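# Move tablecloth from side table to big table with six arms

## Task

Remove the tablecloth from the side table and lay it on the big table so that no part of it droops over any edge of the big table. Every object that was standing on the side table must finish resting directly on the uncovered side-table surface, upright as it was and close to its original spot. At the end all grippers must have released everything and the arms must be withdrawn; anything that stays in place only because a robot is holding it does not count.

## Robot and tools

Robots: six identical i2rt Big YAM arms named arm1 to arm6. Each has six revolute joints, a two-finger gripper and a wrist camera. With joints 1 and 6 at zero and the hand level and pointing ahead, the wrist camera rides on top of the hand looking toward the fingertips. Reach is roughly 1.0 m from the joint-1 axis. Two fixed room cameras also exist: cam_high and cam_low.

Frame: one shared scene frame, origin on the floor, +z up, lengths in metres, headings in degrees counter-clockwise from +x. Approximate foot mounts on the tabletop (z = +0.72): arm1 (-0.87, +0.65) facing -90; arm2 (-0.87, -0.65) facing +90; arm3 (0.00, +0.65) facing -90; arm4 (0.00, -0.65) facing +90; arm5 (+0.87, +0.65) facing -90; arm6 (+0.87, -0.65) facing +90. So arms 1, 3, 5 sit on the +y side looking toward -y, and arms 2, 4, 6 sit opposite looking toward +y. The hand point is midway between the fingertips; the hand's z axis runs along the fingers and its y axis is the closing direction.

Tool execute_actions: argument "actions" is a list holding either zero or one action object. The action maps robot names to {"joints": {...}}; within "joints" you name any of joint1_rad ... joint6_rad and gripper_m. Every value is an absolute target for that single joint of that single arm (not an offset), in radians for joints and metres of fingertip gap for the gripper. Each arm gets its own object; all arms named start moving at once and may finish at different times. Ranges: joint1_rad -2.879..2.879 (rotation about the foot, positive counter-clockwise seen from above, 0 = pointing where the foot faces); joint2_rad 0..3.141 (shoulder; 0 has the upper arm lying back roughly horizontal, increasing raises then tips it forward); joint3_rad 0..3.019 (elbow; 0 folds the forearm onto the upper arm, increasing opens it); joint4_rad -1.692..1.57 (hand pitch, positive tilts fingers up); joint5_rad -1.57..1.57 (hand yaw, positive toward the arm's right); joint6_rad -2.094..2.094 (hand roll, positive clockwise viewed from behind the hand); gripper_m 0..0.093. Arrival tolerances: ±0.045, ±0.14, ±0.09, ±0.055, ±0.03, ±0.035 rad, and ±0.003 m for the gripper. Each finger can squeeze with about 50 to 62 N, sometimes less. Optional "cameras" lists which images to return (camera names above, or "all"; omitted or null gives all, [] gives none). An unrecognised key, name or out-of-range value rejects the whole call and nothing moves. An empty actions list just reports state and pictures. Joints you omit may keep driving toward earlier targets.

Tool wait: "seconds" from 0 to 10; commands nothing new, then reports like an empty execute_actions.

Tool zoom_image: "camera" plus "region" [x0, y0, x1, y1] in pixels of that camera's latest full image, top-left origin, at most 504 x 504.

Tool finished_scene: "scene" is the current scene number; it closes the scene irreversibly and says whether the goal was met. The next scene's task then arrives in that result.

Reading results: joint_positions gives current joint values. joint_status describes how each commanded joint ended: reached, "off_target" (stopped short and may still be pushing), "contact_stop" or "time_out" (target discarded, holds where it stopped; a timed-out joint may keep a nearby target and continue pushing). "joint command not followed", often with a "cause:" line, means a self/inter-arm clearance check blocked that arm's joint targets (gripper targets still run); those joints show "not_followed" and the arm may retry them later. on_its_own lists behaviour not commanded in this call; "held at" is a joint's held target, not its position. "pictures" names the cameras in the order of the images. MOTOR HOT appears from 85 °C; at 100 °C an OVER-TEMPERATURE FAULT drops that arm, and its joints show "limit_stop_at_motor_heat" — resend the targets after it cools. A stop reported in one result cancels the remaining motion, wait and finish calls in that reply.

Cautions: the arms keep pushing after contact and can push hard, which heats motors; to relieve a stuck joint, command its currently reported position. Tiny target changes may produce no motion. Different joint speeds can make the hand sweep a wide path between postures. The clearance check may react late and ignores fingers, gripper bodies and wrist cameras, so arms can still collide; a hard squeeze between two robots ends the run. Knocking any rigid object out of the work area fails the task (cloth is exempt). Avoid dropping, slipping, slamming or hard shoves, tipping items on the side table, and leaving anything supported by a gripper. Finish with grippers open and arms retracted clear of the cloth and objects.

Each tool is called by a JSON object that holds its "method" and its "body".

## Session

{"method": "execute_actions", "body": {"actions": []}}

Scene clock: 0.00 s.
arm1.joint_positions: joint1_rad=+0.011 joint2_rad=+0.441 joint3_rad=+1.477 joint4_rad=-1.540 joint5_rad=+0.016 joint6_rad=+0.011 gripper_m=+0.095
arm1.joint_status: not commanded
arm1.hand: x=-0.8738 y=+0.5326 z=+1.3540 quat_wxyz=(-0.363, -0.609, -0.608, +0.358) (m; scene frame)
arm2.joint_positions: joint1_rad=+0.005 joint2_rad=+0.436 joint3_rad=+1.463 joint4_rad=-1.545 joint5_rad=+0.016 joint6_rad=+0.012 gripper_m=+0.094
arm2.joint_status: not commanded
arm2.hand: x=-0.8796 y=-0.5321 z=+1.2900 quat_wxyz=(-0.358, +0.617, -0.606, -0.353) (m; scene frame)
arm3.joint_positions: joint1_rad=+0.006 joint2_rad=+0.449 joint3_rad=+1.469 joint4_rad=-1.528 joint5_rad=-0.015 joint6_rad=+0.002 gripper_m=+0.094
arm3.joint_status: not commanded
arm3.hand: x=-0.0021 y=+0.5246 z=+1.2924 quat_wxyz=(-0.358, -0.617, -0.602, +0.359) (m; scene frame)
arm4.joint_positions: joint1_rad=+0.011 joint2_rad=+0.430 joint3_rad=+1.481 joint4_rad=-1.526 joint5_rad=+0.016 joint6_rad=+0.017 gripper_m=+0.095
arm4.joint_status: not commanded
arm4.hand: x=-0.0032 y=-0.5359 z=+1.2898 quat_wxyz=(-0.359, +0.613, -0.594, -0.378) (m; scene frame)
arm5.joint_positions: joint1_rad=-0.012 joint2_rad=+0.426 joint3_rad=+1.468 joint4_rad=-1.529 joint5_rad=+0.015 joint6_rad=+0.009 gripper_m=+0.094
arm5.joint_status: not commanded
arm5.hand: x=+0.8676 y=+0.5391 z=+1.3561 quat_wxyz=(-0.358, -0.616, -0.593, +0.376) (m; scene frame)
arm6.joint_positions: joint1_rad=+0.003 joint2_rad=+0.454 joint3_rad=+1.482 joint4_rad=-1.543 joint5_rad=+0.010 joint6_rad=-0.016 gripper_m=+0.095
arm6.joint_status: not commanded
arm6.hand: x=+0.8676 y=-0.5253 z=+1.3801 quat_wxyz=(-0.356, +0.624, -0.599, -0.354) (m; scene frame)
pictures: arm1_cam_wrist, arm2_cam_wrist, arm3_cam_wrist, arm4_cam_wrist, arm5_cam_wrist, arm6_cam_wrist, cam_high, cam_low
Images, in order (width x height): arm1_cam_wrist 504x504, arm2_cam_wrist 504x504, arm3_cam_wrist 504x504, arm4_cam_wrist 504x504, arm5_cam_wrist 504x504, arm6_cam_wrist 504x504, cam_high 504x504, cam_low 504x504.

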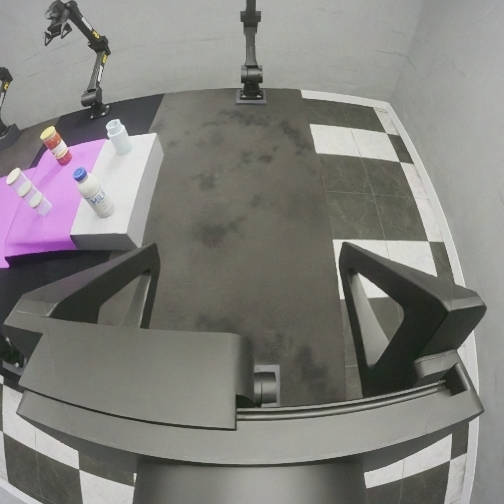

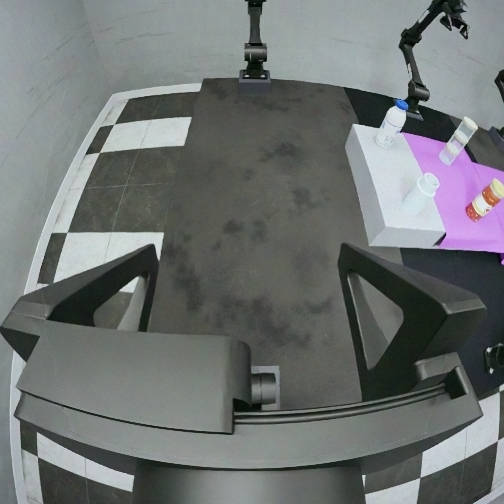

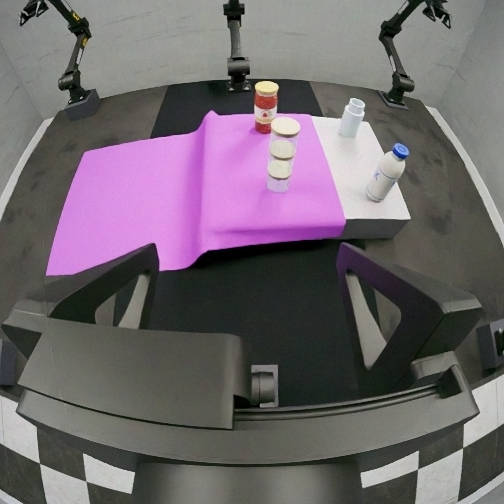

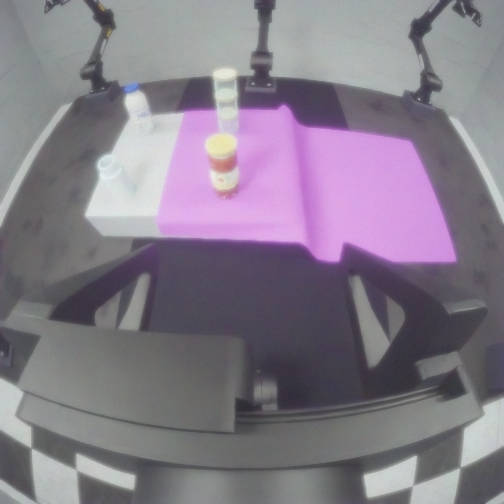

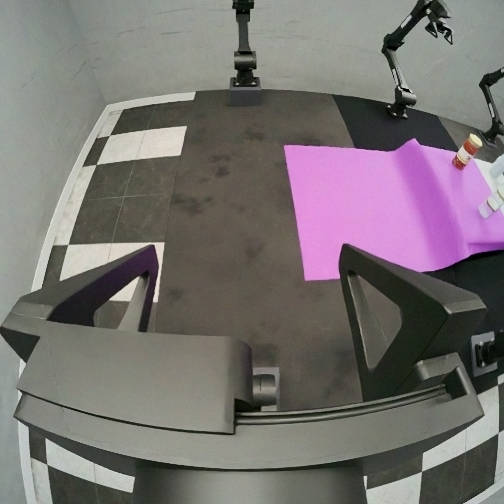

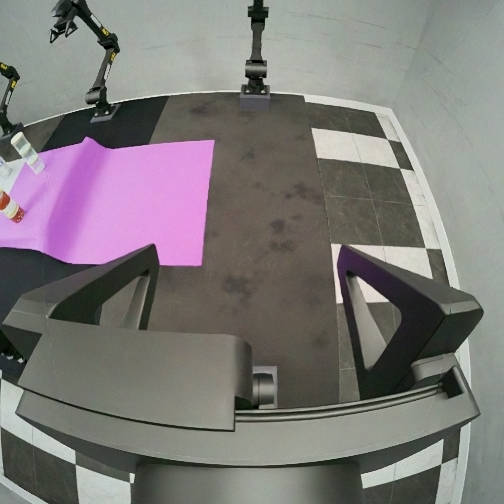

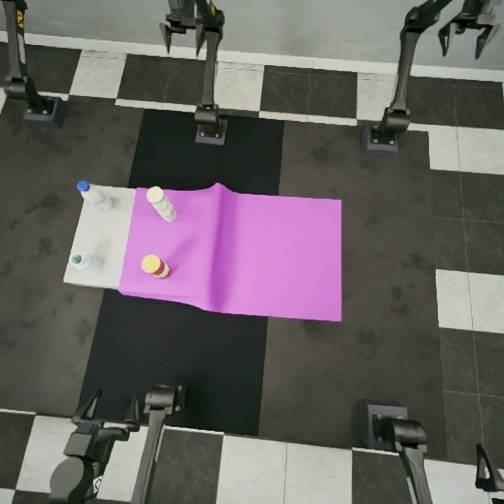

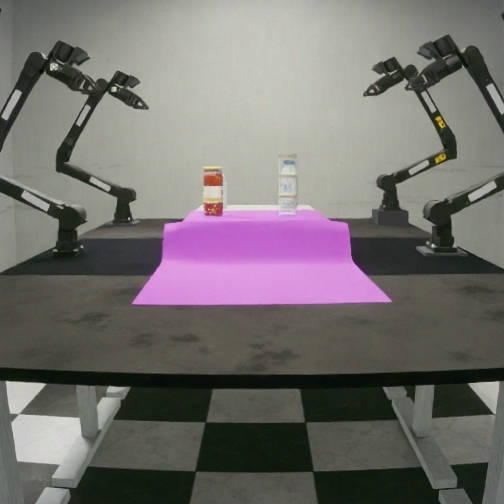

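{"method": "zoom_image", "body": {"camera": "cam_low", "region": [130,130,390,320]}}

{"method": "execute_actions", "body": {"actions": [{"arm3":{"joints":{"joint1_rad":-0.25,"joint2_rad":1.0,"joint3_rad":0.8,"joint4_rad":-0.1}},"arm4":{"joints":{"joint1_rad":0.2,"joint2_rad":1.2,"joint3_rad":0.8,"joint4_rad":0.1}},"arm5":{"joints":{"joint1_rad":-0.5,"joint2_rad":1.6,"joint3_rad":1.5,"joint4_rad":-1.4}},"arm6":{"joints":{"joint1_rad":0.5,"joint2_rad":1.6,"joint3_rad":1.3,"joint4_rad":-1.2}}}]}}

Region (130, 130, 390, 320) of cam_low's 504x504 image, scaled by 1.938, with more detail than that image has; it fills the top 368 rows of this view, and the rest is white.

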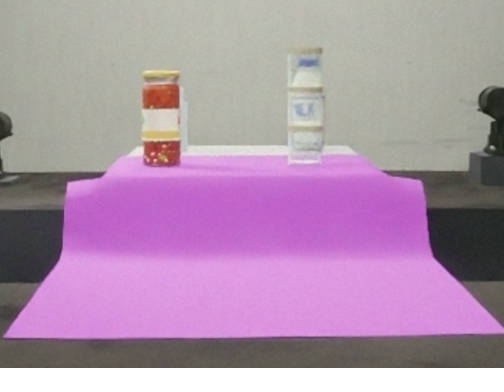

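Scene clock: 2.57 s.
arm1.joint_positions: joint1_rad=+0.011 joint2_rad=+0.441 joint3_rad=+1.477 joint4_rad=-1.540 joint5_rad=+0.016 joint6_rad=+0.011 gripper_m=+0.095
arm1.joint_status: not commanded
arm1.hand: x=-0.8738 y=+0.5326 z=+1.3540 quat_wxyz=(-0.363, -0.609, -0.608, +0.358) (m; scene frame)
arm2.joint_positions: joint1_rad=+0.005 joint2_rad=+0.436 joint3_rad=+1.463 joint4_rad=-1.545 joint5_rad=+0.016 joint6_rad=+0.012 gripper_m=+0.094
arm2.joint_status: not commanded
arm2.hand: x=-0.8796 y=-0.5321 z=+1.2900 quat_wxyz=(-0.358, +0.617, -0.606, -0.353) (m; scene frame)
arm3.joint_positions: joint1_rad=-0.245 joint2_rad=+1.001 joint3_rad=+0.796 joint4_rad=-0.120 joint5_rad=-0.015 joint6_rad=+0.002 gripper_m=+0.094
arm3.joint_status: all done
arm3.hand: x=-0.1325 y=+0.1864 z=+1.0599 quat_wxyz=(-0.356, -0.647, -0.491, +0.462) (m; scene frame)
arm4.joint_positions: joint1_rad=+0.193 joint2_rad=+1.201 joint3_rad=+0.788 joint4_rad=+0.071 joint5_rad=+0.021 joint6_rad=+0.021 gripper_m=+0.095
arm4.joint_status: all done
arm4.hand: x=-0.1224 y=-0.1344 z=+0.9930 quat_wxyz=(-0.358, +0.634, -0.516, -0.452) (m; scene frame)
arm5.joint_positions: joint1_rad=-0.494 joint2_rad=+1.600 joint3_rad=+1.491 joint4_rad=-1.402 joint5_rad=+0.015 joint6_rad=+0.009 gripper_m=+0.094
arm5.joint_status: all done
arm5.hand: x=+0.6292 y=+0.2196 z=+1.0163 quat_wxyz=(-0.011, -0.863, -0.504, +0.034) (m; scene frame)
arm6.joint_positions: joint1_rad=+0.499 joint2_rad=+1.604 joint3_rad=+1.287 joint4_rad=-1.206 joint5_rad=+0.010 joint6_rad=-0.016 gripper_m=+0.095
arm6.joint_status: all done
arm6.hand: x=+0.6320 y=-0.2360 z=+0.9573 quat_wxyz=(-0.015, +0.871, -0.492, -0.016) (m; scene frame)
pictures: arm1_cam_wrist, arm2_cam_wrist, arm3_cam_wrist, arm4_cam_wrist, arm5_cam_wrist, arm6_cam_wrist, cam_high, cam_low
Images, in order (width x height): arm1_cam_wrist 504x504, arm2_cam_wrist 504x504, arm3_cam_wrist 504x504, arm4_cam_wrist 504x504, arm5_cam_wrist 504x504, arm6_cam_wrist 504x504, cam_high 504x504, cam_low 504x504.

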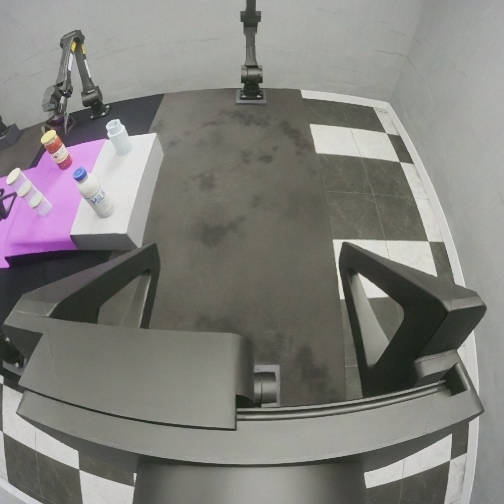

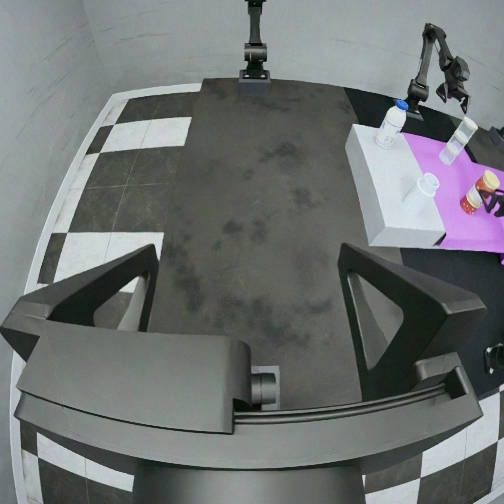

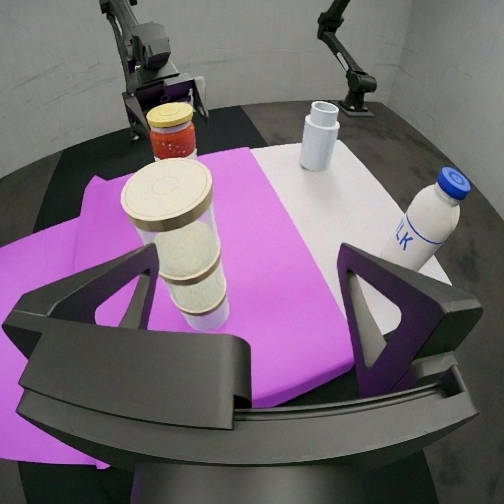

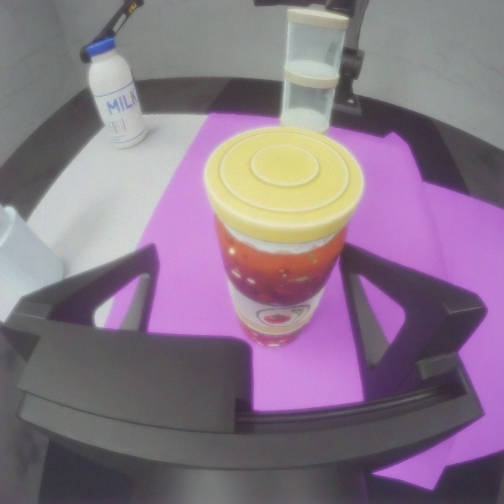

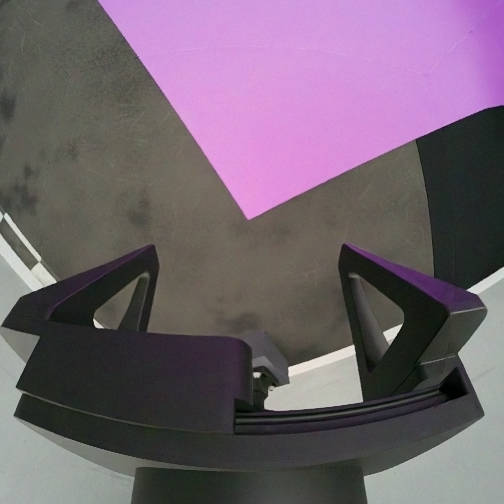

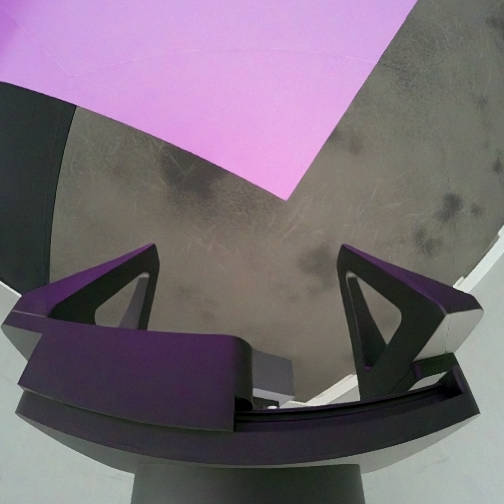

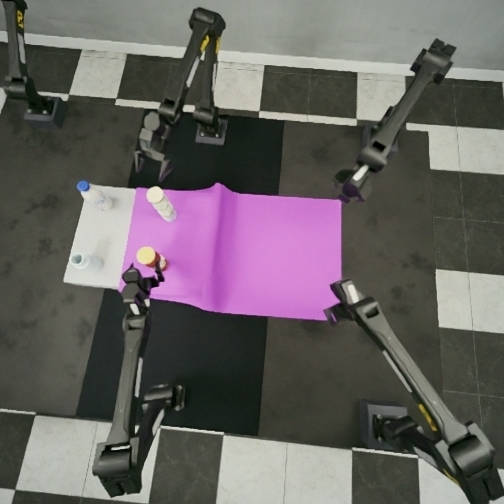

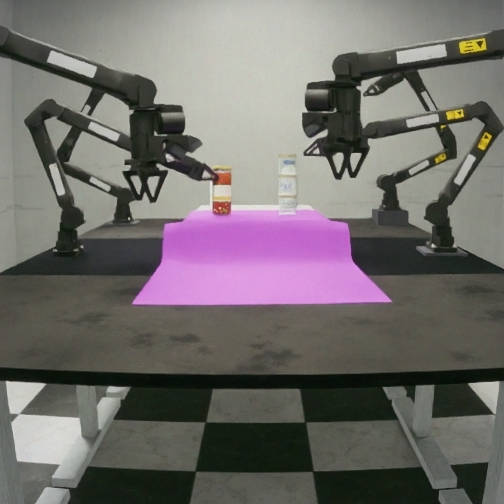

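{"method": "execute_actions", "body": {"actions": [{"arm3":{"joints":{"joint2_rad":1.0,"joint3_rad":0.36,"joint4_rad":0.36}},"arm4":{"joints":{"joint1_rad":0.17,"joint2_rad":1.36,"joint3_rad":0.8,"joint4_rad":0.22}},"arm5":{"joints":{"joint1_rad":-0.9,"joint2_rad":2.2,"joint3_rad":2.0,"joint4_rad":-1.3,"joint6_rad":-0.67}},"arm6":{"joints":{"joint1_rad":0.9,"joint2_rad":2.2,"joint3_rad":1.95,"joint4_rad":-1.25,"joint6_rad":0.67}}}], "cameras": ["arm3_cam_wrist","arm4_cam_wrist","cam_high","cam_low"]}}

Scene clock: 7.00 s.
arm1.joint_positions: joint1_rad=+0.011 joint2_rad=+0.441 joint3_rad=+1.477 joint4_rad=-1.540 joint5_rad=+0.016 joint6_rad=+0.011 gripper_m=+0.095
arm1.joint_status: not commanded
arm1.hand: x=-0.8738 y=+0.5326 z=+1.3540 quat_wxyz=(-0.363, -0.609, -0.608, +0.358) (m; scene frame)
arm2.joint_positions: joint1_rad=+0.005 joint2_rad=+0.436 joint3_rad=+1.463 joint4_rad=-1.545 joint5_rad=+0.016 joint6_rad=+0.012 gripper_m=+0.094
arm2.joint_status: not commanded
arm2.hand: x=-0.8796 y=-0.5321 z=+1.2900 quat_wxyz=(-0.358, +0.617, -0.606, -0.353) (m; scene frame)
arm3.joint_positions: joint1_rad=-0.245 joint2_rad=+1.001 joint3_rad=+0.360 joint4_rad=+0.341 joint5_rad=-0.015 joint6_rad=+0.002 gripper_m=+0.094
arm3.joint_status: all done
arm3.hand: x=-0.1140 y=+0.2498 z=+0.9151 quat_wxyz=(-0.362, -0.642, -0.486, +0.470) (m; scene frame)
arm4.joint_positions: joint1_rad=+0.174 joint2_rad=+1.369 joint3_rad=+0.788 joint4_rad=+0.198 joint5_rad=+0.020 joint6_rad=+0.021 gripper_m=+0.095
arm4.joint_status: all done
arm4.hand: x=-0.1195 y=-0.1029 z=+0.9339 quat_wxyz=(-0.351, +0.638, -0.529, -0.436) (m; scene frame)
arm5.joint_positions: joint1_rad=-0.900 joint2_rad=+2.206 joint3_rad=+1.951 joint4_rad=-1.299 joint5_rad=+0.015 joint6_rad=-0.659 gripper_m=+0.094
arm5.joint_status: all done
arm5.hand: x=+0.3354 y=+0.2390 z=+0.8505 quat_wxyz=(+0.006, -0.790, -0.613, +0.013) (m; scene frame)
arm6.joint_positions: joint1_rad=+0.898 joint2_rad=+2.212 joint3_rad=+1.909 joint4_rad=-1.247 joint5_rad=+0.009 joint6_rad=+0.662 gripper_m=+0.095
arm6.joint_status: all done
arm6.hand: x=+0.3340 y=-0.2437 z=+0.8481 quat_wxyz=(-0.003, +0.794, -0.608, -0.009) (m; scene frame)
pictures: arm3_cam_wrist, arm4_cam_wrist, cam_high, cam_low
Images, in order (width x height): arm3_cam_wrist 504x504, arm4_cam_wrist 504x504, cam_high 504x504, cam_low 504x504.

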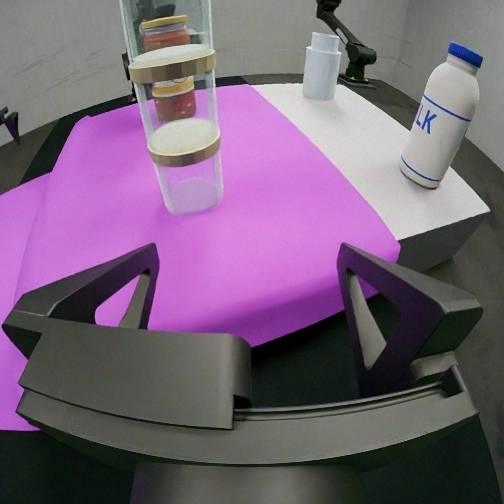

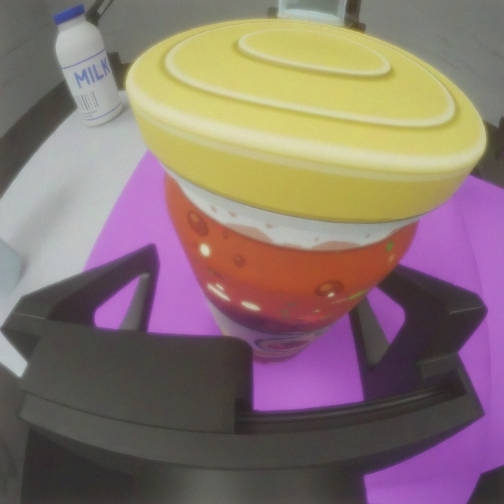

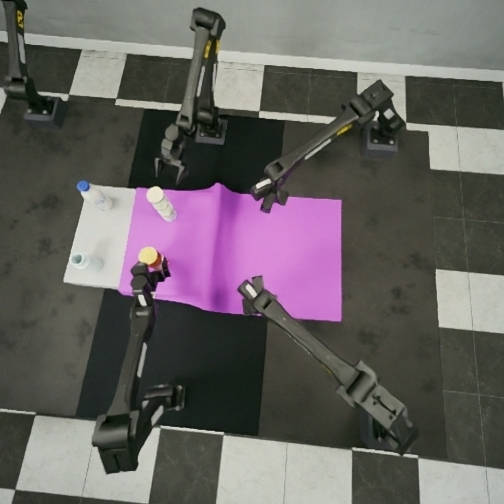

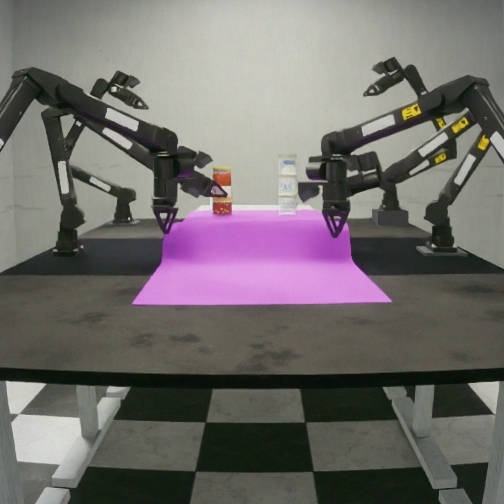

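{"method": "execute_actions", "body": {"actions": [{"arm3":{"joints":{"joint1_rad":-0.16,"joint2_rad":1.1,"joint3_rad":0.3,"joint4_rad":0.5}},"arm4":{"joints":{"gripper_m":0.03}},"arm5":{"joints":{"joint2_rad":2.3,"joint3_rad":1.79,"joint4_rad":-1.04}},"arm6":{"joints":{"joint2_rad":2.31,"joint3_rad":1.75,"joint4_rad":-0.99}}}], "cameras": ["arm3_cam_wrist","arm4_cam_wrist","cam_high","cam_low"]}}

Scene clock: 8.60 s.
arm1.joint_positions: joint1_rad=+0.011 joint2_rad=+0.441 joint3_rad=+1.477 joint4_rad=-1.540 joint5_rad=+0.016 joint6_rad=+0.011 gripper_m=+0.095
arm1.joint_status: not commanded
arm1.hand: x=-0.8738 y=+0.5326 z=+1.3540 quat_wxyz=(-0.363, -0.609, -0.608, +0.358) (m; scene frame)
arm2.joint_positions: joint1_rad=+0.005 joint2_rad=+0.436 joint3_rad=+1.463 joint4_rad=-1.545 joint5_rad=+0.016 joint6_rad=+0.012 gripper_m=+0.094
arm2.joint_status: not commanded
arm2.hand: x=-0.8796 y=-0.5321 z=+1.2900 quat_wxyz=(-0.358, +0.617, -0.606, -0.353) (m; scene frame)
arm3.joint_positions: joint1_rad=-0.162 joint2_rad=+1.109 joint3_rad=+0.299 joint4_rad=+0.481 joint5_rad=-0.015 joint6_rad=+0.002 gripper_m=+0.094
arm3.joint_status: all done
arm3.hand: x=-0.0792 y=+0.2475 z=+0.8742 quat_wxyz=(-0.374, -0.627, -0.518, +0.446) (m; scene frame)
arm4.joint_positions: joint1_rad=+0.168 joint2_rad=+1.369 joint3_rad=+0.788 joint4_rad=+0.198 joint5_rad=+0.020 joint6_rad=+0.020 gripper_m=+0.067
arm4.joint_status: gripper_m off_target (ended at +0.067, target +0.030)
arm4.hand: x=-0.1166 y=-0.1023 z=+0.9340 quat_wxyz=(-0.352, +0.637, -0.530, -0.435) (m; scene frame)
arm5.joint_positions: joint1_rad=-0.895 joint2_rad=+2.279 joint3_rad=+1.794 joint4_rad=-1.048 joint5_rad=+0.017 joint6_rad=-0.663 gripper_m=+0.094
arm5.joint_status: all done
arm5.hand: x=+0.3428 y=+0.2407 z=+0.7481 quat_wxyz=(+0.007, -0.787, -0.616, +0.024) (m; scene frame)
arm6.joint_positions: joint1_rad=+0.893 joint2_rad=+2.299 joint3_rad=+1.745 joint4_rad=-0.999 joint5_rad=+0.007 joint6_rad=+0.666 gripper_m=+0.095
arm6.joint_status: all done
arm6.hand: x=+0.3511 y=-0.2531 z=+0.7357 quat_wxyz=(-0.003, +0.791, -0.612, -0.007) (m; scene frame)
pictures: arm3_cam_wrist, arm4_cam_wrist, cam_high, cam_low
Images, in order (width x height): arm3_cam_wrist 504x504, arm4_cam_wrist 504x504, cam_high 504x504, cam_low 504x504.

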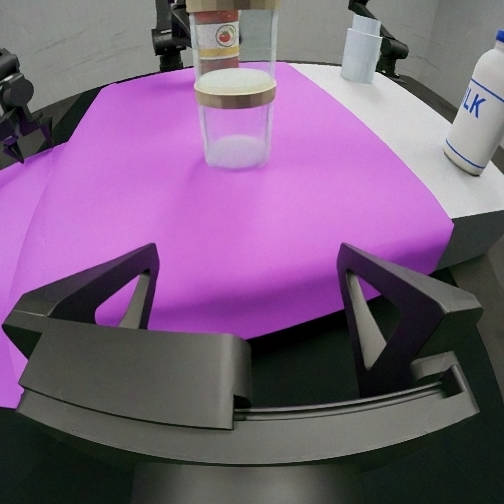

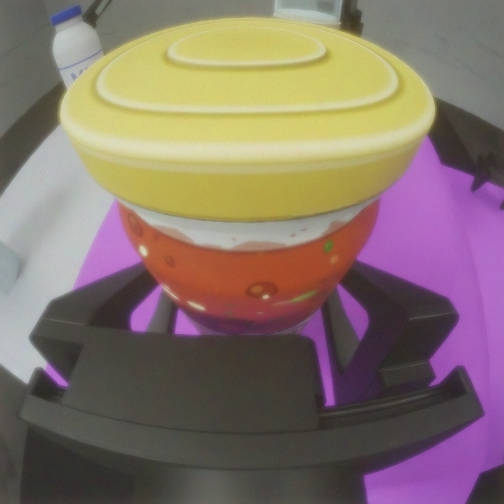

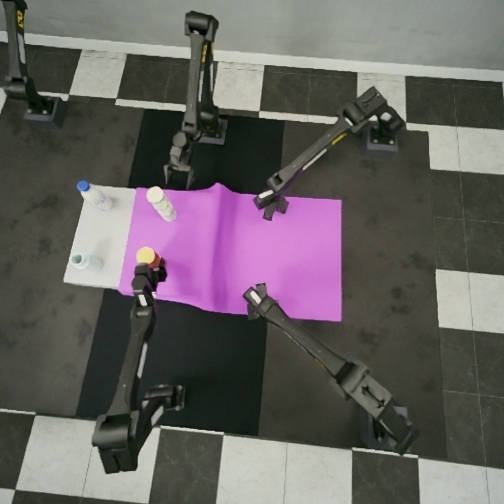

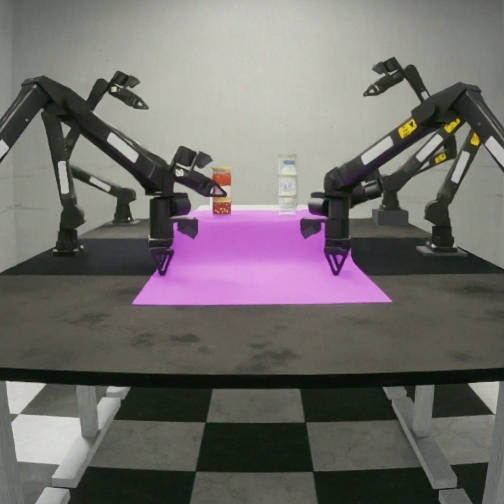

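{"method": "execute_actions", "body": {"actions": [{"arm3":{"joints":{"joint1_rad":-0.14,"joint2_rad":1.4,"joint3_rad":0.48,"joint4_rad":0.61}},"arm4":{"joints":{"joint3_rad":0.9,"joint4_rad":0.11}},"arm5":{"joints":{"joint2_rad":2.35}},"arm6":{"joints":{"joint2_rad":2.35}}}], "cameras": ["arm3_cam_wrist","cam_low"]}}

{"method": "execute_actions", "body": {"actions": [{"arm5":{"joints":{"gripper_m":0}},"arm6":{"joints":{"gripper_m":0}}}], "cameras": ["arm5_cam_wrist","arm6_cam_wrist","cam_high"]}}

Scene clock: 10.30 s.
arm1.joint_positions: joint1_rad=+0.011 joint2_rad=+0.441 joint3_rad=+1.477 joint4_rad=-1.540 joint5_rad=+0.016 joint6_rad=+0.011 gripper_m=+0.095
arm1.joint_status: not commanded
arm1.hand: x=-0.8738 y=+0.5326 z=+1.3540 quat_wxyz=(-0.363, -0.609, -0.608, +0.358) (m; scene frame)
arm2.joint_positions: joint1_rad=+0.005 joint2_rad=+0.436 joint3_rad=+1.463 joint4_rad=-1.545 joint5_rad=+0.016 joint6_rad=+0.012 gripper_m=+0.094
arm2.joint_status: not commanded
arm2.hand: x=-0.8796 y=-0.5321 z=+1.2900 quat_wxyz=(-0.358, +0.617, -0.606, -0.353) (m; scene frame)
arm3.joint_positions: joint1_rad=-0.149 joint2_rad=+1.393 joint3_rad=+0.447 joint4_rad=+0.603 joint5_rad=-0.015 joint6_rad=+0.005 gripper_m=+0.094
arm3.joint_status: all done
arm3.hand: x=-0.0862 y=+0.1808 z=+0.8531 quat_wxyz=(-0.374, -0.628, -0.523, +0.438) (m; scene frame)
arm4.joint_positions: joint1_rad=+0.168 joint2_rad=+1.369 joint3_rad=+0.826 joint4_rad=+0.112 joint5_rad=+0.020 joint6_rad=+0.020 gripper_m=+0.067
arm4.joint_status: all done
arm4.hand: x=-0.1173 y=-0.0994 z=+0.9353 quat_wxyz=(-0.340, +0.648, -0.538, -0.419) (m; scene frame)
arm5.joint_positions: joint1_rad=-0.895 joint2_rad=+2.286 joint3_rad=+1.794 joint4_rad=-1.048 joint5_rad=+0.015 joint6_rad=-0.663 gripper_m=+0.094
arm5.joint_status: all done
arm5.hand: x=+0.3440 y=+0.2412 z=+0.7431 quat_wxyz=(+0.006, -0.787, -0.616, +0.020) (m; scene frame)
arm6.joint_positions: joint1_rad=+0.894 joint2_rad=+2.309 joint3_rad=+1.745 joint4_rad=-0.996 joint5_rad=+0.010 joint6_rad=+0.666 gripper_m=+0.095
arm6.joint_status: all done
arm6.hand: x=+0.3521 y=-0.2541 z=+0.7294 quat_wxyz=(-0.004, +0.791, -0.611, -0.004) (m; scene frame)
pictures: arm3_cam_wrist, cam_low
Images, in order (width x height): arm3_cam_wrist 504x504, cam_low 504x504.

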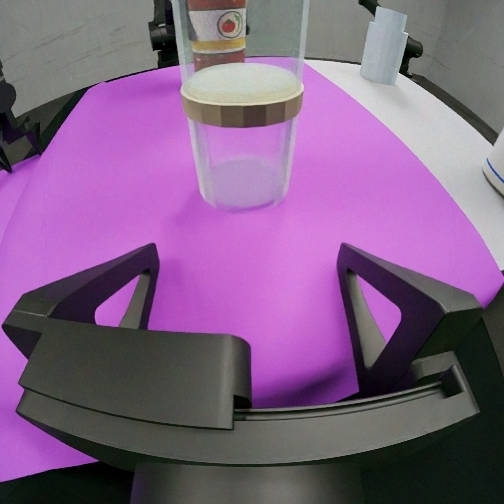

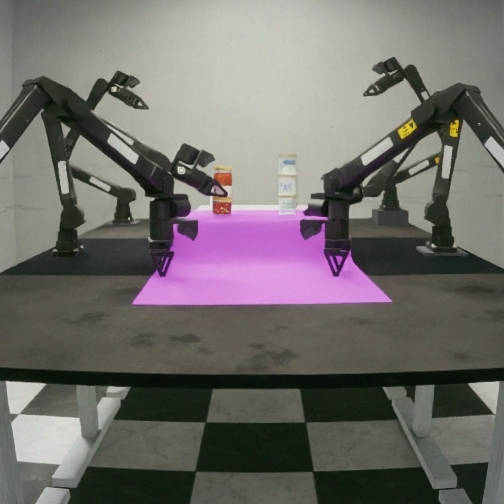

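Scene clock: 11.03 s.
arm1.joint_positions: joint1_rad=+0.011 joint2_rad=+0.441 joint3_rad=+1.477 joint4_rad=-1.540 joint5_rad=+0.016 joint6_rad=+0.011 gripper_m=+0.095
arm1.joint_status: not commanded
arm1.hand: x=-0.8738 y=+0.5326 z=+1.3540 quat_wxyz=(-0.363, -0.609, -0.608, +0.358) (m; scene frame)
arm2.joint_positions: joint1_rad=+0.005 joint2_rad=+0.436 joint3_rad=+1.463 joint4_rad=-1.545 joint5_rad=+0.016 joint6_rad=+0.012 gripper_m=+0.094
arm2.joint_status: not commanded
arm2.hand: x=-0.8796 y=-0.5321 z=+1.2900 quat_wxyz=(-0.358, +0.617, -0.606, -0.353) (m; scene frame)
arm3.joint_positions: joint1_rad=-0.149 joint2_rad=+1.393 joint3_rad=+0.447 joint4_rad=+0.603 joint5_rad=-0.015 joint6_rad=+0.005 gripper_m=+0.094
arm3.joint_status: not commanded
arm3.hand: x=-0.0862 y=+0.1808 z=+0.8531 quat_wxyz=(-0.374, -0.628, -0.523, +0.438) (m; scene frame)
arm4.joint_positions: joint1_rad=+0.168 joint2_rad=+1.369 joint3_rad=+0.826 joint4_rad=+0.112 joint5_rad=+0.020 joint6_rad=+0.020 gripper_m=+0.067
arm4.joint_status: not commanded
arm4.hand: x=-0.1173 y=-0.0994 z=+0.9353 quat_wxyz=(-0.340, +0.648, -0.538, -0.419) (m; scene frame)
arm5.joint_positions: joint1_rad=-0.895 joint2_rad=+2.286 joint3_rad=+1.794 joint4_rad=-1.039 joint5_rad=+0.011 joint6_rad=-0.671 gripper_m=+0.001
arm5.joint_status: all done
arm5.hand: x=+0.3428 y=+0.2394 z=+0.7432 quat_wxyz=(+0.004, -0.785, -0.619, +0.024) (m; scene frame)
arm6.joint_positions: joint1_rad=+0.894 joint2_rad=+2.309 joint3_rad=+1.745 joint4_rad=-0.996 joint5_rad=+0.012 joint6_rad=+0.666 gripper_m=+0.001
arm6.joint_status: all done
arm6.hand: x=+0.3523 y=-0.2539 z=+0.7294 quat_wxyz=(-0.005, +0.791, -0.611, -0.004) (m; scene frame)
pictures: arm5_cam_wrist, arm6_cam_wrist, cam_high
Images, in order (width x height): arm5_cam_wrist 504x504, arm6_cam_wrist 504x504, cam_high 504x504.

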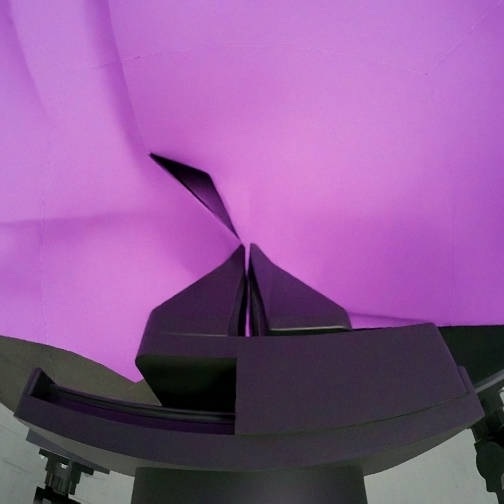

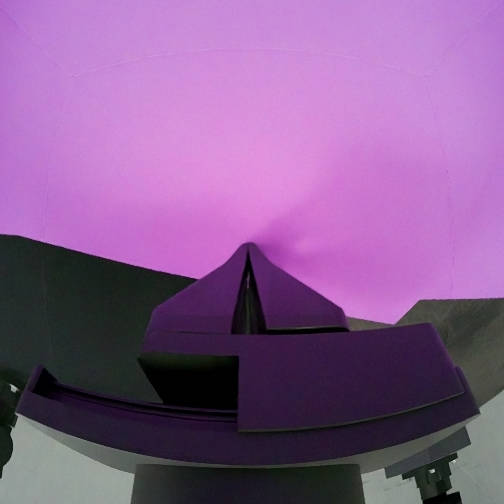

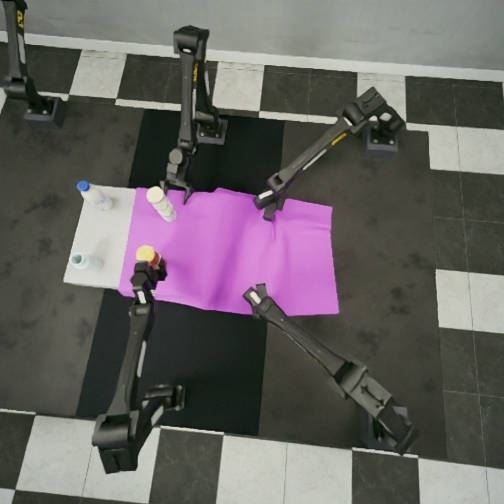

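{"method": "execute_actions", "body": {"actions": [{"arm3":{"joints":{"joint2_rad":1.55,"joint3_rad":0.7,"joint4_rad":0.56}},"arm4":{"joints":{"joint2_rad":1.22,"joint3_rad":0.9,"joint4_rad":0.04}}}], "cameras": ["arm3_cam_wrist","cam_low"]}}

Scene clock: 12.50 s.
arm1.joint_positions: joint1_rad=+0.011 joint2_rad=+0.441 joint3_rad=+1.477 joint4_rad=-1.540 joint5_rad=+0.016 joint6_rad=+0.011 gripper_m=+0.095
arm1.joint_status: not commanded
arm1.hand: x=-0.8738 y=+0.5326 z=+1.3540 quat_wxyz=(-0.363, -0.609, -0.608, +0.358) (m; scene frame)
arm2.joint_positions: joint1_rad=+0.005 joint2_rad=+0.436 joint3_rad=+1.463 joint4_rad=-1.545 joint5_rad=+0.016 joint6_rad=+0.012 gripper_m=+0.094
arm2.joint_status: not commanded
arm2.hand: x=-0.8796 y=-0.5321 z=+1.2900 quat_wxyz=(-0.358, +0.617, -0.606, -0.353) (m; scene frame)
arm3.joint_positions: joint1_rad=-0.149 joint2_rad=+1.558 joint3_rad=+0.652 joint4_rad=+0.565 joint5_rad=-0.015 joint6_rad=+0.005 gripper_m=+0.094
arm3.joint_status: all done
arm3.hand: x=-0.1002 y=+0.1066 z=+0.8572 quat_wxyz=(-0.374, -0.628, -0.523, +0.439) (m; scene frame)
arm4.joint_positions: joint1_rad=+0.168 joint2_rad=+1.265 joint3_rad=+0.832 joint4_rad=+0.013 joint5_rad=+0.020 joint6_rad=+0.020 gripper_m=+0.067
arm4.joint_status: all done
arm4.hand: x=-0.1131 y=-0.1180 z=+0.9719 quat_wxyz=(-0.343, +0.645, -0.536, -0.422) (m; scene frame)
arm5.joint_positions: joint1_rad=-0.895 joint2_rad=+2.286 joint3_rad=+1.794 joint4_rad=-1.039 joint5_rad=+0.011 joint6_rad=-0.671 gripper_m=+0.001
arm5.joint_status: not commanded
arm5.hand: x=+0.3428 y=+0.2394 z=+0.7432 quat_wxyz=(+0.004, -0.785, -0.619, +0.024) (m; scene frame)
arm6.joint_positions: joint1_rad=+0.894 joint2_rad=+2.309 joint3_rad=+1.745 joint4_rad=-0.996 joint5_rad=+0.012 joint6_rad=+0.666 gripper_m=+0.001
arm6.joint_status: not commanded
arm6.hand: x=+0.3523 y=-0.2539 z=+0.7294 quat_wxyz=(-0.005, +0.791, -0.611, -0.004) (m; scene frame)
pictures: arm3_cam_wrist, cam_low
Images, in order (width x height): arm3_cam_wrist 504x504, cam_low 504x504.

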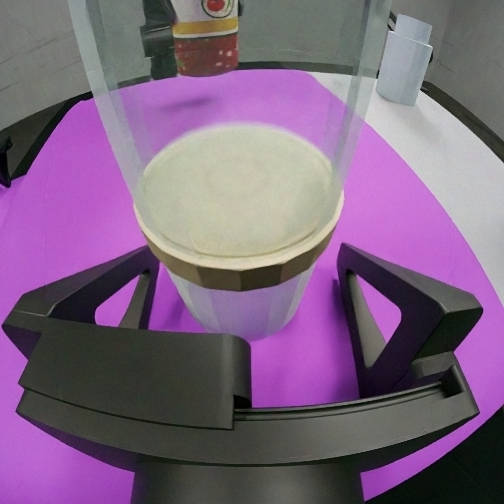

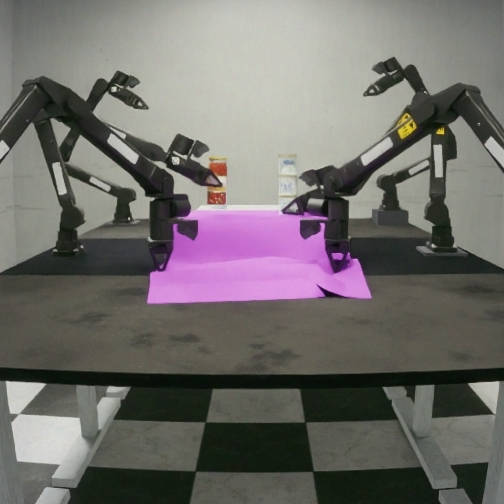

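{"method": "execute_actions", "body": {"actions": [{"arm3":{"joints":{"gripper_m":0.03}}}], "cameras": []}}

{"method": "execute_actions", "body": {"actions": [{"arm3":{"joints":{"joint3_rad":0.8,"joint4_rad":0.49}},"arm5":{"joints":{"joint2_rad":2.15}},"arm6":{"joints":{"joint2_rad":2.17}}}], "cameras": ["arm3_cam_wrist","cam_low"]}}

Scene clock: 13.63 s.
arm1.joint_positions: joint1_rad=+0.011 joint2_rad=+0.441 joint3_rad=+1.477 joint4_rad=-1.540 joint5_rad=+0.016 joint6_rad=+0.011 gripper_m=+0.095
arm1.joint_status: not commanded
arm1.hand: x=-0.8738 y=+0.5326 z=+1.3540 quat_wxyz=(-0.363, -0.609, -0.608, +0.358) (m; scene frame)
arm2.joint_positions: joint1_rad=+0.005 joint2_rad=+0.436 joint3_rad=+1.463 joint4_rad=-1.545 joint5_rad=+0.016 joint6_rad=+0.012 gripper_m=+0.094
arm2.joint_status: not commanded
arm2.hand: x=-0.8796 y=-0.5321 z=+1.2900 quat_wxyz=(-0.358, +0.617, -0.606, -0.353) (m; scene frame)
arm3.joint_positions: joint1_rad=-0.148 joint2_rad=+1.558 joint3_rad=+0.652 joint4_rad=+0.564 joint5_rad=-0.016 joint6_rad=+0.006 gripper_m=+0.059
arm3.joint_status: gripper_m off_target (ended at +0.059, target +0.030)
arm3.hand: x=-0.0996 y=+0.1066 z=+0.8569 quat_wxyz=(-0.374, -0.628, -0.524, +0.438) (m; scene frame)
arm4.joint_positions: joint1_rad=+0.168 joint2_rad=+1.265 joint3_rad=+0.832 joint4_rad=+0.013 joint5_rad=+0.020 joint6_rad=+0.020 gripper_m=+0.067
arm4.joint_status: not commanded
arm4.hand: x=-0.1131 y=-0.1180 z=+0.9719 quat_wxyz=(-0.343, +0.645, -0.536, -0.422) (m; scene frame)
arm5.joint_positions: joint1_rad=-0.895 joint2_rad=+2.286 joint3_rad=+1.794 joint4_rad=-1.039 joint5_rad=+0.011 joint6_rad=-0.671 gripper_m=+0.001
arm5.joint_status: not commanded
arm5.hand: x=+0.3428 y=+0.2394 z=+0.7432 quat_wxyz=(+0.004, -0.785, -0.619, +0.024) (m; scene frame)
arm6.joint_positions: joint1_rad=+0.894 joint2_rad=+2.309 joint3_rad=+1.745 joint4_rad=-0.996 joint5_rad=+0.012 joint6_rad=+0.666 gripper_m=+0.001
arm6.joint_status: not commanded
arm6.hand: x=+0.3523 y=-0.2539 z=+0.7294 quat_wxyz=(-0.005, +0.791, -0.611, -0.004) (m; scene frame)
pictures: none
No camera images: the call's "cameras" was empty. Leave "cameras" out to get every camera's image.

Scene clock: 14.83 s.
arm1.joint_positions: joint1_rad=+0.011 joint2_rad=+0.441 joint3_rad=+1.477 joint4_rad=-1.540 joint5_rad=+0.016 joint6_rad=+0.011 gripper_m=+0.095
arm1.joint_status: not commanded
arm1.hand: x=-0.8738 y=+0.5326 z=+1.3540 quat_wxyz=(-0.363, -0.609, -0.608, +0.358) (m; scene frame)
arm2.joint_positions: joint1_rad=+0.005 joint2_rad=+0.436 joint3_rad=+1.463 joint4_rad=-1.545 joint5_rad=+0.016 joint6_rad=+0.012 gripper_m=+0.094
arm2.joint_status: not commanded
arm2.hand: x=-0.8796 y=-0.5321 z=+1.2900 quat_wxyz=(-0.358, +0.617, -0.606, -0.353) (m; scene frame)
arm3.joint_positions: joint1_rad=-0.148 joint2_rad=+1.568 joint3_rad=+0.721 joint4_rad=+0.479 joint5_rad=-0.016 joint6_rad=+0.006 gripper_m=+0.059
arm3.joint_status: all done
arm3.hand: x=-0.1031 y=+0.0880 z=+0.8650 quat_wxyz=(-0.368, -0.633, -0.528, +0.430) (m; scene frame)
arm4.joint_positions: joint1_rad=+0.168 joint2_rad=+1.265 joint3_rad=+0.832 joint4_rad=+0.013 joint5_rad=+0.020 joint6_rad=+0.020 gripper_m=+0.067
arm4.joint_status: not commanded
arm4.hand: x=-0.1131 y=-0.1180 z=+0.9719 quat_wxyz=(-0.343, +0.645, -0.536, -0.422) (m; scene frame)
arm5.joint_positions: joint1_rad=-0.895 joint2_rad=+2.134 joint3_rad=+1.780 joint4_rad=-1.039 joint5_rad=+0.013 joint6_rad=-0.671 gripper_m=+0.001
arm5.joint_status: all done
arm5.hand: x=+0.3310 y=+0.2308 z=+0.8378 quat_wxyz=(+0.006, -0.782, -0.616, +0.093) (m; scene frame)
arm6.joint_positions: joint1_rad=+0.894 joint2_rad=+2.161 joint3_rad=+1.736 joint4_rad=-0.996 joint5_rad=+0.012 joint6_rad=+0.666 gripper_m=+0.001
arm6.joint_status: all done
arm6.hand: x=+0.3352 y=-0.2407 z=+0.8211 quat_wxyz=(-0.005, +0.789, -0.610, -0.073) (m; scene frame)
pictures: arm3_cam_wrist, cam_low
Images, in order (width x height): arm3_cam_wrist 504x504, cam_low 504x504.

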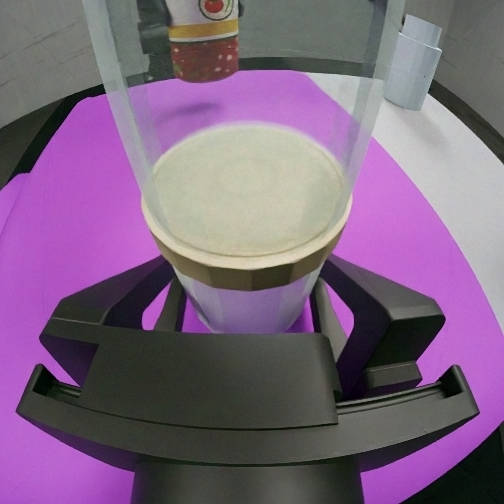

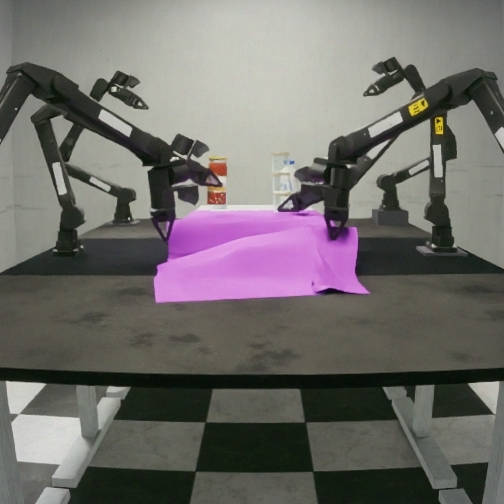

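{"method": "execute_actions", "body": {"actions": [{"arm3":{"joints":{"joint2_rad":1.47}},"arm6":{"joints":{"joint1_rad":0,"joint2_rad":0.45,"joint3_rad":1.0,"gripper_m":0.09}}}], "cameras": ["cam_low"]}}

{"method": "execute_actions", "body": {"actions": [{"arm5":{"joints":{"joint1_rad":0.05}}}], "cameras": ["cam_low","cam_high"]}}

Scene clock: 17.87 s.
arm1.joint_positions: joint1_rad=+0.011 joint2_rad=+0.441 joint3_rad=+1.477 joint4_rad=-1.540 joint5_rad=+0.016 joint6_rad=+0.011 gripper_m=+0.095
arm1.joint_status: not commanded
arm1.hand: x=-0.8738 y=+0.5326 z=+1.3540 quat_wxyz=(-0.363, -0.609, -0.608, +0.358) (m; scene frame)
arm2.joint_positions: joint1_rad=+0.005 joint2_rad=+0.436 joint3_rad=+1.463 joint4_rad=-1.545 joint5_rad=+0.016 joint6_rad=+0.012 gripper_m=+0.094
arm2.joint_status: not commanded
arm2.hand: x=-0.8796 y=-0.5321 z=+1.2900 quat_wxyz=(-0.358, +0.617, -0.606, -0.353) (m; scene frame)
arm3.joint_positions: joint1_rad=-0.148 joint2_rad=+1.494 joint3_rad=+0.721 joint4_rad=+0.473 joint5_rad=-0.016 joint6_rad=+0.006 gripper_m=+0.059
arm3.joint_status: all done
arm3.hand: x=-0.1027 y=+0.0902 z=+0.9041 quat_wxyz=(-0.385, -0.618, -0.516, +0.451) (m; scene frame)
arm4.joint_positions: joint1_rad=+0.168 joint2_rad=+1.265 joint3_rad=+0.832 joint4_rad=+0.013 joint5_rad=+0.020 joint6_rad=+0.020 gripper_m=+0.067
arm4.joint_status: not commanded
arm4.hand: x=-0.1131 y=-0.1180 z=+0.9719 quat_wxyz=(-0.343, +0.645, -0.536, -0.422) (m; scene frame)
arm5.joint_positions: joint1_rad=-0.895 joint2_rad=+2.134 joint3_rad=+1.780 joint4_rad=-1.039 joint5_rad=+0.013 joint6_rad=-0.671 gripper_m=+0.001
arm5.joint_status: not commanded
arm5.hand: x=+0.3310 y=+0.2308 z=+0.8378 quat_wxyz=(+0.006, -0.782, -0.616, +0.093) (m; scene frame)
arm6.joint_positions: joint1_rad=+0.006 joint2_rad=+0.444 joint3_rad=+0.996 joint4_rad=-0.987 joint5_rad=+0.013 joint6_rad=+0.667 gripper_m=+0.090
arm6.joint_status: all done
arm6.hand: x=+0.8634 y=-0.3912 z=+1.2672 quat_wxyz=(-0.232, +0.379, -0.754, -0.484) (m; scene frame)
pictures: cam_low
Images, in order (width x height): cam_low 504x504.

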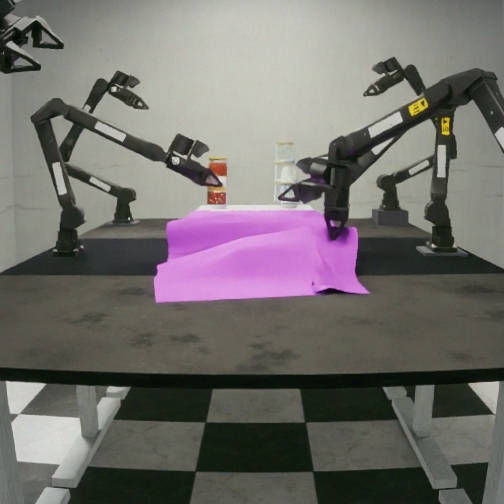

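Scene clock: 19.63 s.
arm1.joint_positions: joint1_rad=+0.011 joint2_rad=+0.441 joint3_rad=+1.477 joint4_rad=-1.540 joint5_rad=+0.016 joint6_rad=+0.011 gripper_m=+0.095
arm1.joint_status: not commanded
arm1.hand: x=-0.8738 y=+0.5326 z=+1.3540 quat_wxyz=(-0.363, -0.609, -0.608, +0.358) (m; scene frame)
arm2.joint_positions: joint1_rad=+0.005 joint2_rad=+0.436 joint3_rad=+1.463 joint4_rad=-1.545 joint5_rad=+0.016 joint6_rad=+0.012 gripper_m=+0.094
arm2.joint_status: not commanded
arm2.hand: x=-0.8796 y=-0.5321 z=+1.2900 quat_wxyz=(-0.358, +0.617, -0.606, -0.353) (m; scene frame)
arm3.joint_positions: joint1_rad=-0.148 joint2_rad=+1.494 joint3_rad=+0.721 joint4_rad=+0.473 joint5_rad=-0.016 joint6_rad=+0.006 gripper_m=+0.059
arm3.joint_status: not commanded
arm3.hand: x=-0.1027 y=+0.0902 z=+0.9041 quat_wxyz=(-0.385, -0.618, -0.516, +0.451) (m; scene frame)
arm4.joint_positions: joint1_rad=+0.168 joint2_rad=+1.265 joint3_rad=+0.832 joint4_rad=+0.013 joint5_rad=+0.020 joint6_rad=+0.020 gripper_m=+0.067
arm4.joint_status: not commanded
arm4.hand: x=-0.1131 y=-0.1180 z=+0.9719 quat_wxyz=(-0.343, +0.645, -0.536, -0.422) (m; scene frame)
arm5.joint_positions: joint1_rad=+0.054 joint2_rad=+2.137 joint3_rad=+1.780 joint4_rad=-1.038 joint5_rad=+0.011 joint6_rad=-0.662 gripper_m=+0.001
arm5.joint_status: all done
arm5.hand: x=+0.8975 y=-0.0323 z=+0.8342 quat_wxyz=(-0.034, -0.418, -0.904, +0.085) (m; scene frame)
arm6.joint_positions: joint1_rad=+0.006 joint2_rad=+0.444 joint3_rad=+0.996 joint4_rad=-0.987 joint5_rad=+0.013 joint6_rad=+0.667 gripper_m=+0.090
arm6.joint_status: not commanded
arm6.hand: x=+0.8634 y=-0.3912 z=+1.2672 quat_wxyz=(-0.232, +0.379, -0.754, -0.484) (m; scene frame)
pictures: cam_high, cam_low
Images, in order (width x height): cam_high 504x504, cam_low 504x504.

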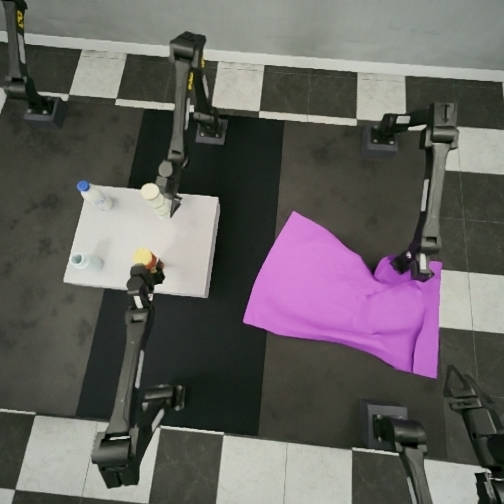

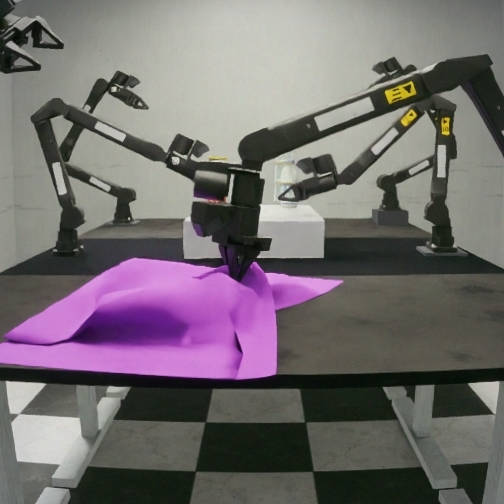

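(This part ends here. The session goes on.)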